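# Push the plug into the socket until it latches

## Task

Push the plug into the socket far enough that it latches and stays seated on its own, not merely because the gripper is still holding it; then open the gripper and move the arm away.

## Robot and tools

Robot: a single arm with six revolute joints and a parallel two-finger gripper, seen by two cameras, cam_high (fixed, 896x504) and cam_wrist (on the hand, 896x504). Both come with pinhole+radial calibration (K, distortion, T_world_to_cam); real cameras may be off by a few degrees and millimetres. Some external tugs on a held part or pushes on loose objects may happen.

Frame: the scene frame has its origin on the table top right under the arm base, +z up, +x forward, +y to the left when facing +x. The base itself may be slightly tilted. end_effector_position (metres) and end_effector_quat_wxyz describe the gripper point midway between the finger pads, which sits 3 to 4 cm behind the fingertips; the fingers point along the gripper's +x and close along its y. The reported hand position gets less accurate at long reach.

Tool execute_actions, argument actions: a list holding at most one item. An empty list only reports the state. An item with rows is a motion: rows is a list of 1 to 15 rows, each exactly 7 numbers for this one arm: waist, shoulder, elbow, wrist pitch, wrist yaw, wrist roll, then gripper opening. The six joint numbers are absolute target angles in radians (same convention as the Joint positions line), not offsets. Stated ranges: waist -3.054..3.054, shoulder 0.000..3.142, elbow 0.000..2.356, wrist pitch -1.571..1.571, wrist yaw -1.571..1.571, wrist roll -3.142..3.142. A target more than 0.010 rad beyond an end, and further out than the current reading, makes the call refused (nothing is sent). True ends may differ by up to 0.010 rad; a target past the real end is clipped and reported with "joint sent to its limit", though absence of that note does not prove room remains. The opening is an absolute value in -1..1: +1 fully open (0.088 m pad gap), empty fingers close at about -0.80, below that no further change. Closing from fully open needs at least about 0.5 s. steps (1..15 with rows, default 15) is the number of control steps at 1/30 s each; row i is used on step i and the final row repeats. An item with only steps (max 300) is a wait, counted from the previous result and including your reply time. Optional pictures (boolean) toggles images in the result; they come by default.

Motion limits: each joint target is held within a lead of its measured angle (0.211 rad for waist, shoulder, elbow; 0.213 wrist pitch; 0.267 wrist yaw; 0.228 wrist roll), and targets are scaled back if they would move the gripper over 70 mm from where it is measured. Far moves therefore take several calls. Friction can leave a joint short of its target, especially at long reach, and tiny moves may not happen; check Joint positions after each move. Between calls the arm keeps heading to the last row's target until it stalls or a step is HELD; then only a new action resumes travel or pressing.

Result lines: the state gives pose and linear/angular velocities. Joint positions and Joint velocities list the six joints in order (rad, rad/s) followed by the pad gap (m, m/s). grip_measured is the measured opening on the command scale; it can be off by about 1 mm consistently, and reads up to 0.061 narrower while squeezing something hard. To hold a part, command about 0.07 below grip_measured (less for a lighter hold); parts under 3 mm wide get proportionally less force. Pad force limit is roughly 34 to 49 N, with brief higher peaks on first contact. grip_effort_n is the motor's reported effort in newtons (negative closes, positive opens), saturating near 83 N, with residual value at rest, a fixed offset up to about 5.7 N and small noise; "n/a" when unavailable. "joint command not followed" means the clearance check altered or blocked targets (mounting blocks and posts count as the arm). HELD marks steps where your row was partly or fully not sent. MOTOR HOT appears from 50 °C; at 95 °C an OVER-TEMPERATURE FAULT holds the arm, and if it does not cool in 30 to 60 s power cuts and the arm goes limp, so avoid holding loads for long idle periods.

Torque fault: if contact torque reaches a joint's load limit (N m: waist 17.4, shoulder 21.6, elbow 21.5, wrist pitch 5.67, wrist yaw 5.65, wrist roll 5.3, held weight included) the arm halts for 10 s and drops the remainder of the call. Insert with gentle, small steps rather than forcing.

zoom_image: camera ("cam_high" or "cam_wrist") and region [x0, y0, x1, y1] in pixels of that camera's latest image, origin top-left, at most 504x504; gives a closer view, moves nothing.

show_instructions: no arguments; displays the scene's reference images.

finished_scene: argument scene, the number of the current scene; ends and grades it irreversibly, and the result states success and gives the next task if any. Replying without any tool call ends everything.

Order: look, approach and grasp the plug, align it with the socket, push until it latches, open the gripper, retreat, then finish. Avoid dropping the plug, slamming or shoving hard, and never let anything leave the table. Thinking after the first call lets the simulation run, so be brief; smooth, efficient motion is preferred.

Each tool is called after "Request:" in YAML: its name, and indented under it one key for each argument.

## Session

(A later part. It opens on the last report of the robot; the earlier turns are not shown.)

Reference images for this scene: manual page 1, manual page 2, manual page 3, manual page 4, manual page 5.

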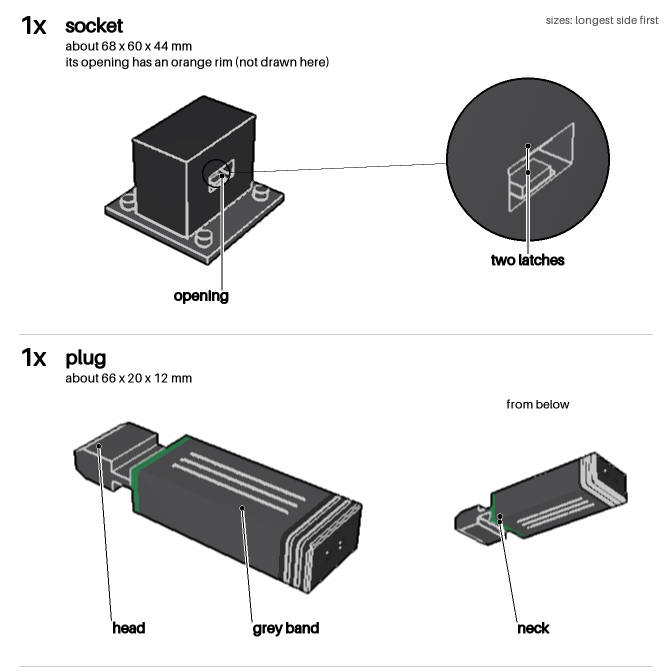

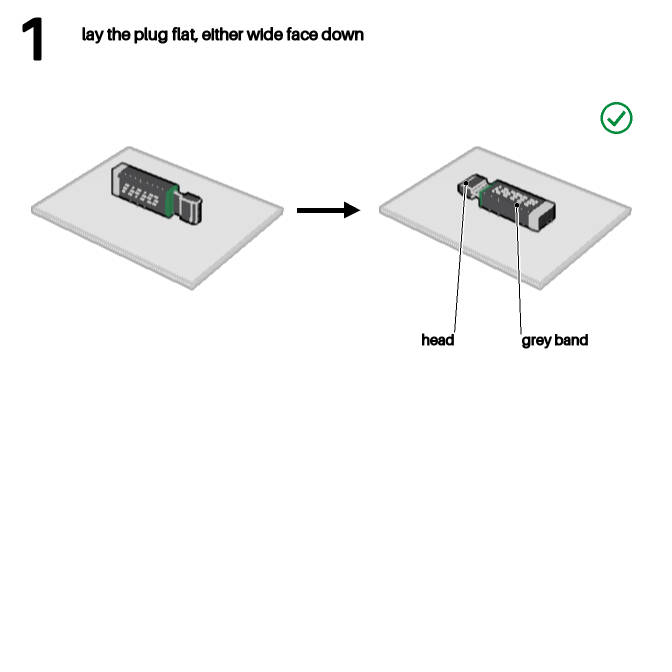

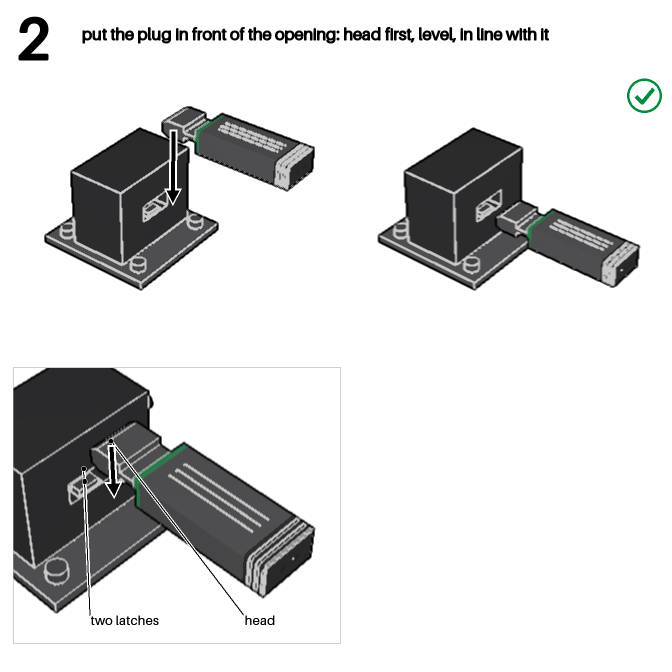

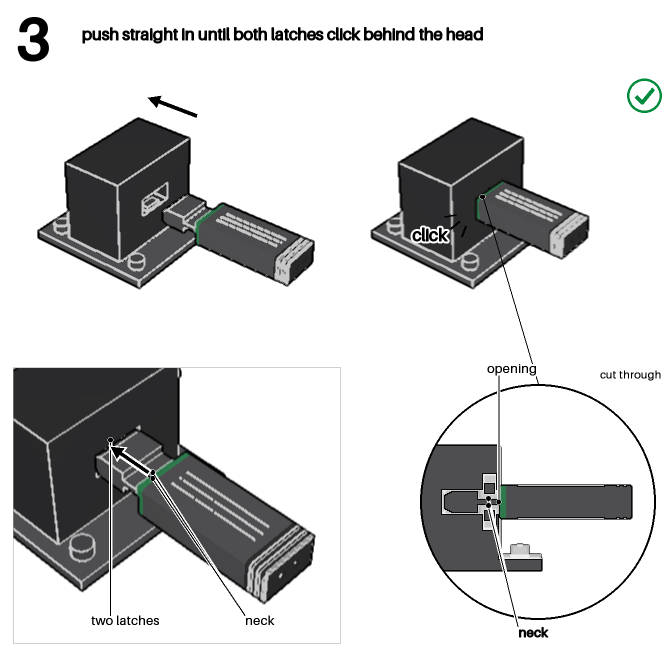

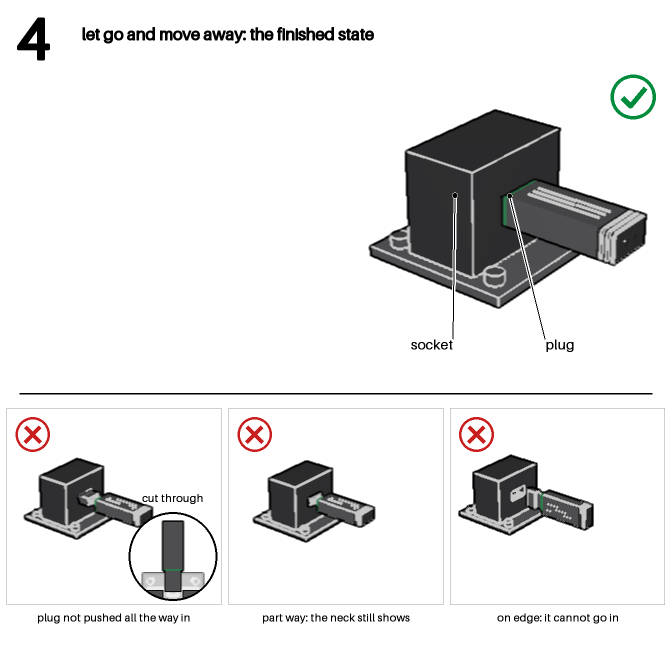

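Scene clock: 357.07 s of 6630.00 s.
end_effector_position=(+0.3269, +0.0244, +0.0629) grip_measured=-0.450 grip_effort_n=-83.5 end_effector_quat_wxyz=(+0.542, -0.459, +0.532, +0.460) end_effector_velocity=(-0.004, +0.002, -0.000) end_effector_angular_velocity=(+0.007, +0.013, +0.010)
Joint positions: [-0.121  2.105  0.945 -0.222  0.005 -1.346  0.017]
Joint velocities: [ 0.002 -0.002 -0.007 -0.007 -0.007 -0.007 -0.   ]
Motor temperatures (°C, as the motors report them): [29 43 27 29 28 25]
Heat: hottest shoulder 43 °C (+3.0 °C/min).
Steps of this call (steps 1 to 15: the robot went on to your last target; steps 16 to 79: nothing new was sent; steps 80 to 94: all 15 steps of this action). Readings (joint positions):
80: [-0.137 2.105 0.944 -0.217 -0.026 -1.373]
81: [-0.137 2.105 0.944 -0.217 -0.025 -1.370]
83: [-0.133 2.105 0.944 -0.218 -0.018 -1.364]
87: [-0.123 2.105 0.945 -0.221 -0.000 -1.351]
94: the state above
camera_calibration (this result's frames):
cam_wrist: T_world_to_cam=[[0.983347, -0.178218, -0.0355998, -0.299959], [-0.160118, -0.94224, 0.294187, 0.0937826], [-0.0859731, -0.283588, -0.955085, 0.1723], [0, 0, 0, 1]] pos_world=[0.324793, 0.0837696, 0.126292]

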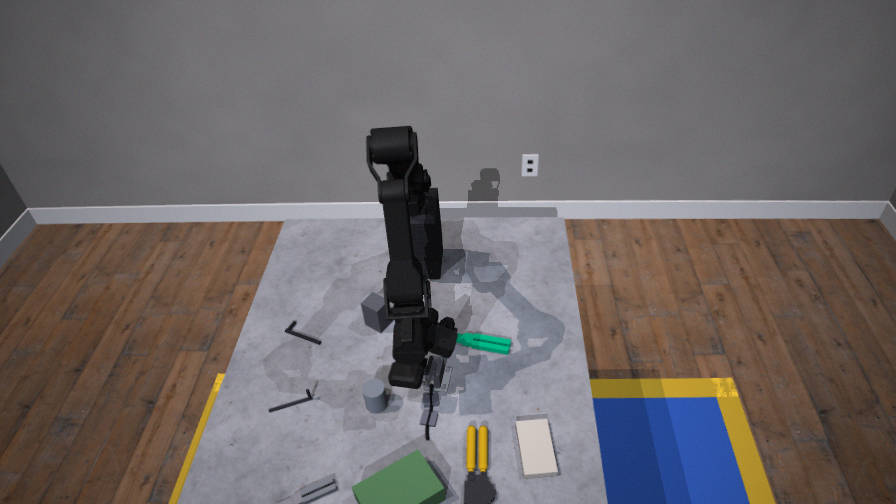

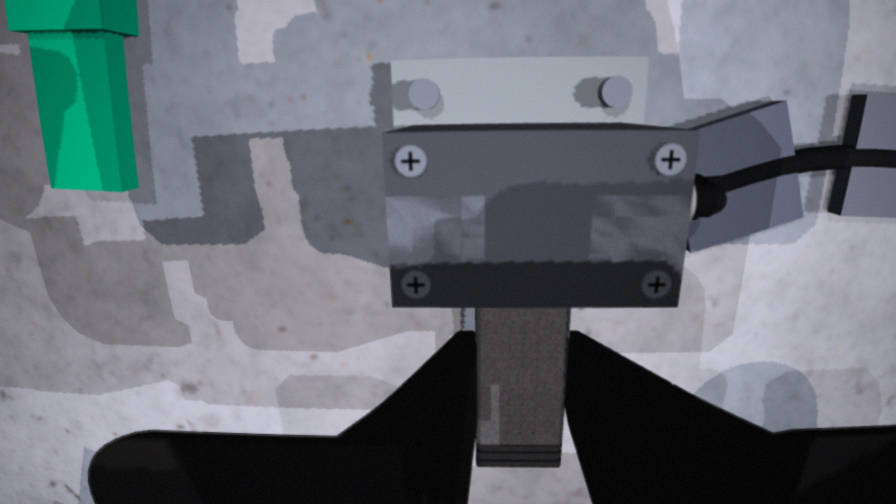

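Request:
execute_actions:
  actions:
    - {"rows":[[-0.078,2.108,0.958,-0.225,-0.045,-1.345,-0.55],[-0.073,2.108,0.958,-0.225,-0.051,-1.345,-0.55],[-0.068,2.108,0.958,-0.225,-0.057,-1.345,-0.55],[-0.064,2.108,0.958,-0.225,-0.062,-1.345,-0.55],[-0.064,2.108,0.958,-0.225,-0.062,-1.345,-0.55],[-0.064,2.108,0.958,-0.225,-0.062,-1.345,-0.55],[-0.064,2.108,0.958,-0.225,-0.062,-1.345,-0.55],[-0.064,2.108,0.958,-0.225,-0.062,-1.345,-0.55],[-0.078,2.107,0.955,-0.224,-0.045,-1.345,-0.55],[-0.092,2.106,0.952,-0.223,-0.028,-1.345,-0.55],[-0.106,2.105,0.949,-0.222,-0.011,-1.345,-0.55],[-0.120,2.105,0.946,-0.222,0.006,-1.345,-0.55]],"steps":15}
  pictures: false

Request:
execute_actions:
  actions:
    - {"rows":[[-0.121,2.105,0.946,-0.222,0.006,-1.345,-0.45],[-0.121,2.105,0.946,-0.222,0.006,-1.345,-0.38],[-0.121,2.105,0.946,-0.222,0.006,-1.345,-0.30],[-0.121,2.105,0.946,-0.222,0.006,-1.345,-0.2],[-0.121,2.105,0.946,-0.222,0.006,-1.345,-0.1],[-0.121,2.105,0.946,-0.222,0.006,-1.345,0],[-0.121,2.105,0.946,-0.222,0.006,-1.345,0],[-0.121,2.105,0.946,-0.222,0.006,-1.345,0],[-0.124,2.090,0.946,-0.230,0.006,-1.345,0],[-0.128,2.078,0.946,-0.240,0.006,-1.347,0],[-0.133,2.064,0.946,-0.252,0.006,-1.35,0],[-0.139,2.048,0.946,-0.266,0.006,-1.355,0],[-0.146,2.030,0.946,-0.283,0.006,-1.36,0],[-0.153,2.012,0.946,-0.300,0.006,-1.367,0],[-0.160,1.994,0.946,-0.318,0.006,-1.374,0]],"steps":15}
  pictures: false

Request:
execute_actions:
  actions:
    - {"rows":[[-0.168,1.976,0.946,-0.336,0.005,-1.382,0],[-0.176,1.958,0.946,-0.354,0.004,-1.39,0],[-0.185,1.940,0.946,-0.372,0.003,-1.40,0],[-0.194,1.923,0.946,-0.389,0.002,-1.41,0],[-0.203,1.907,0.946,-0.405,0,-1.42,0],[-0.212,1.893,0.946,-0.419,0,-1.43,0],[-0.220,1.881,0.946,-0.431,0,-1.435,0],[-0.227,1.871,0.946,-0.441,0,-1.44,0],[-0.232,1.864,0.946,-0.448,0,-1.445,0],[-0.235,1.860,0.946,-0.452,0,-1.45,0]],"steps":15}

Scene clock: 370.40 s of 6630.00 s.
end_effector_position=(+0.3269, +0.0240, +0.0629) grip_measured=-0.450 grip_effort_n=-83.5 end_effector_quat_wxyz=(+0.543, -0.459, +0.533, +0.460) end_effector_velocity=(-0.002, -0.000, +0.000) end_effector_angular_velocity=(-0.007, +0.007, +0.010)
Joint positions: [-0.122  2.105  0.945 -0.222  0.006 -1.344  0.017]
Joint velocities: [ 0.002 -0.002 -0.002 -0.007  0.007 -0.007 -0.   ]
Motor temperatures (°C, as the motors report them): [29 43 27 29 29 25]
Heat: hottest shoulder 43 °C (+3.0 °C/min).
Steps of this call (steps 1 to 15: the robot went on to your last target; steps 16 to 90: nothing new was sent; then 9.83 s passed at rest; steps 91 to 105: all 15 steps of this action). Readings (joint positions):
91: [-0.121 2.105 0.945 -0.222 0.005 -1.345]
92: [-0.120 2.105 0.945 -0.222 0.006 -1.345]
94: [-0.119 2.105 0.945 -0.222 0.008 -1.344]
98: [-0.118 2.105 0.945 -0.222 0.008 -1.344]
105: the state above

Scene clock: 370.90 s of 6630.00 s.
end_effector_position=(+0.3276, +0.0181, +0.0782) grip_measured=-0.012 grip_effort_n=15.6 end_effector_quat_wxyz=(+0.542, -0.458, +0.535, +0.459) end_effector_velocity=(+0.030, -0.065, +0.144) end_effector_angular_velocity=(-0.009, -0.099, -0.042)
Joint positions: [-0.138  2.052  0.946 -0.279  0.006 -1.358  0.038]
Joint velocities: [-0.198 -0.501  0.002 -0.403 -0.022 -0.154  0.005]
Motor temperatures (°C, as the motors report them): [29 43 27 29 29 25]
Heat: hottest shoulder 43 °C (+3.0 °C/min).
Steps of this call (steps 1 to 15: all 15 steps of this action). Readings (joint positions):
1: [-0.122 2.105 0.945 -0.222 0.006 -1.344]
2: [-0.122 2.105 0.945 -0.222 0.006 -1.344]
4: [-0.122 2.105 0.945 -0.222 0.006 -1.344]
8: [-0.122 2.105 0.946 -0.221 0.006 -1.344]
15: the state above

Scene clock: 371.40 s of 6630.00 s.
end_effector_position=(+0.3279, -0.0137, +0.1299) grip_measured=-0.003 grip_effort_n=15.6 end_effector_quat_wxyz=(+0.543, -0.464, +0.536, +0.450) end_effector_velocity=(-0.015, +0.001, -0.000) end_effector_angular_velocity=(+0.008, +0.066, +0.049)
Joint positions: [-0.232  1.872  0.946 -0.445  0.003 -1.444  0.039]
Joint velocities: [-0.002 -0.002 -0.002 -0.066 -0.007 -0.051 -0.   ]
Motor temperatures (°C, as the motors report them): [29 43 27 29 29 25]
Heat: hottest shoulder 43 °C (+4.1 °C/min).
Steps of this call (steps 1 to 15: all 15 steps of this action). Readings (joint positions):
1: [-0.145 2.034 0.946 -0.294 0.006 -1.364]
2: [-0.153 2.016 0.946 -0.310 0.006 -1.370]
4: [-0.169 1.979 0.946 -0.343 0.006 -1.386]
8: [-0.204 1.914 0.946 -0.404 0.003 -1.419]
15: the state above
camera_calibration (this result's frames):
cam_wrist: T_world_to_cam=[[0.981726, -0.18906, -0.0217112, -0.306763], [-0.173138, -0.934699, 0.31042, 0.0406307], [-0.0789814, -0.300988, -0.950352, 0.222474], [0, 0, 0, 1]] pos_world=[0.325763, 0.0469429, 0.192155]

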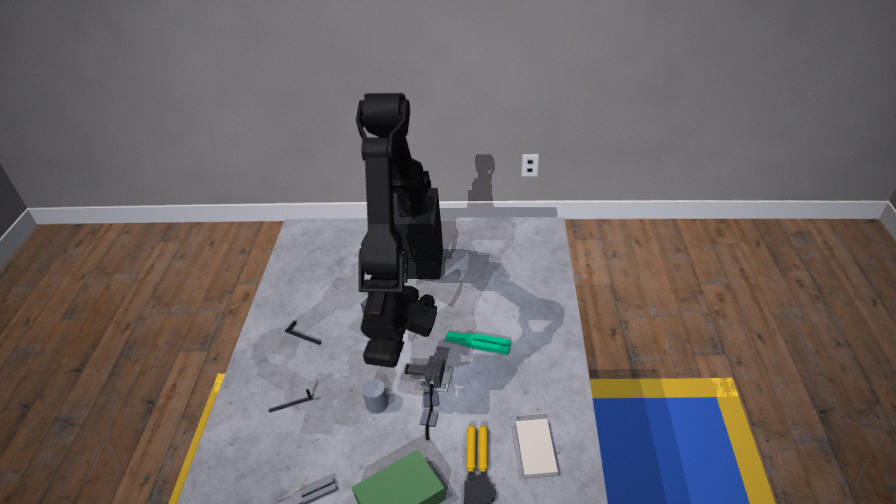

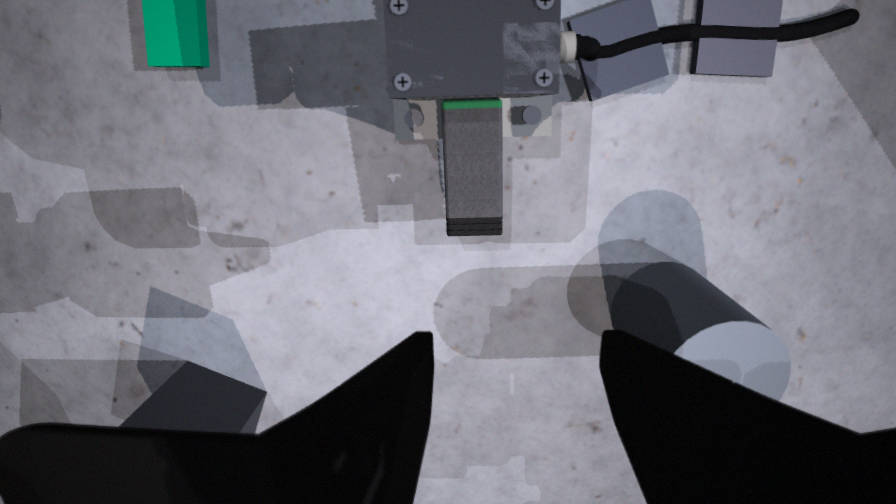

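Request:
finished_scene:
  scene: 2

The scene is finished: the task was done.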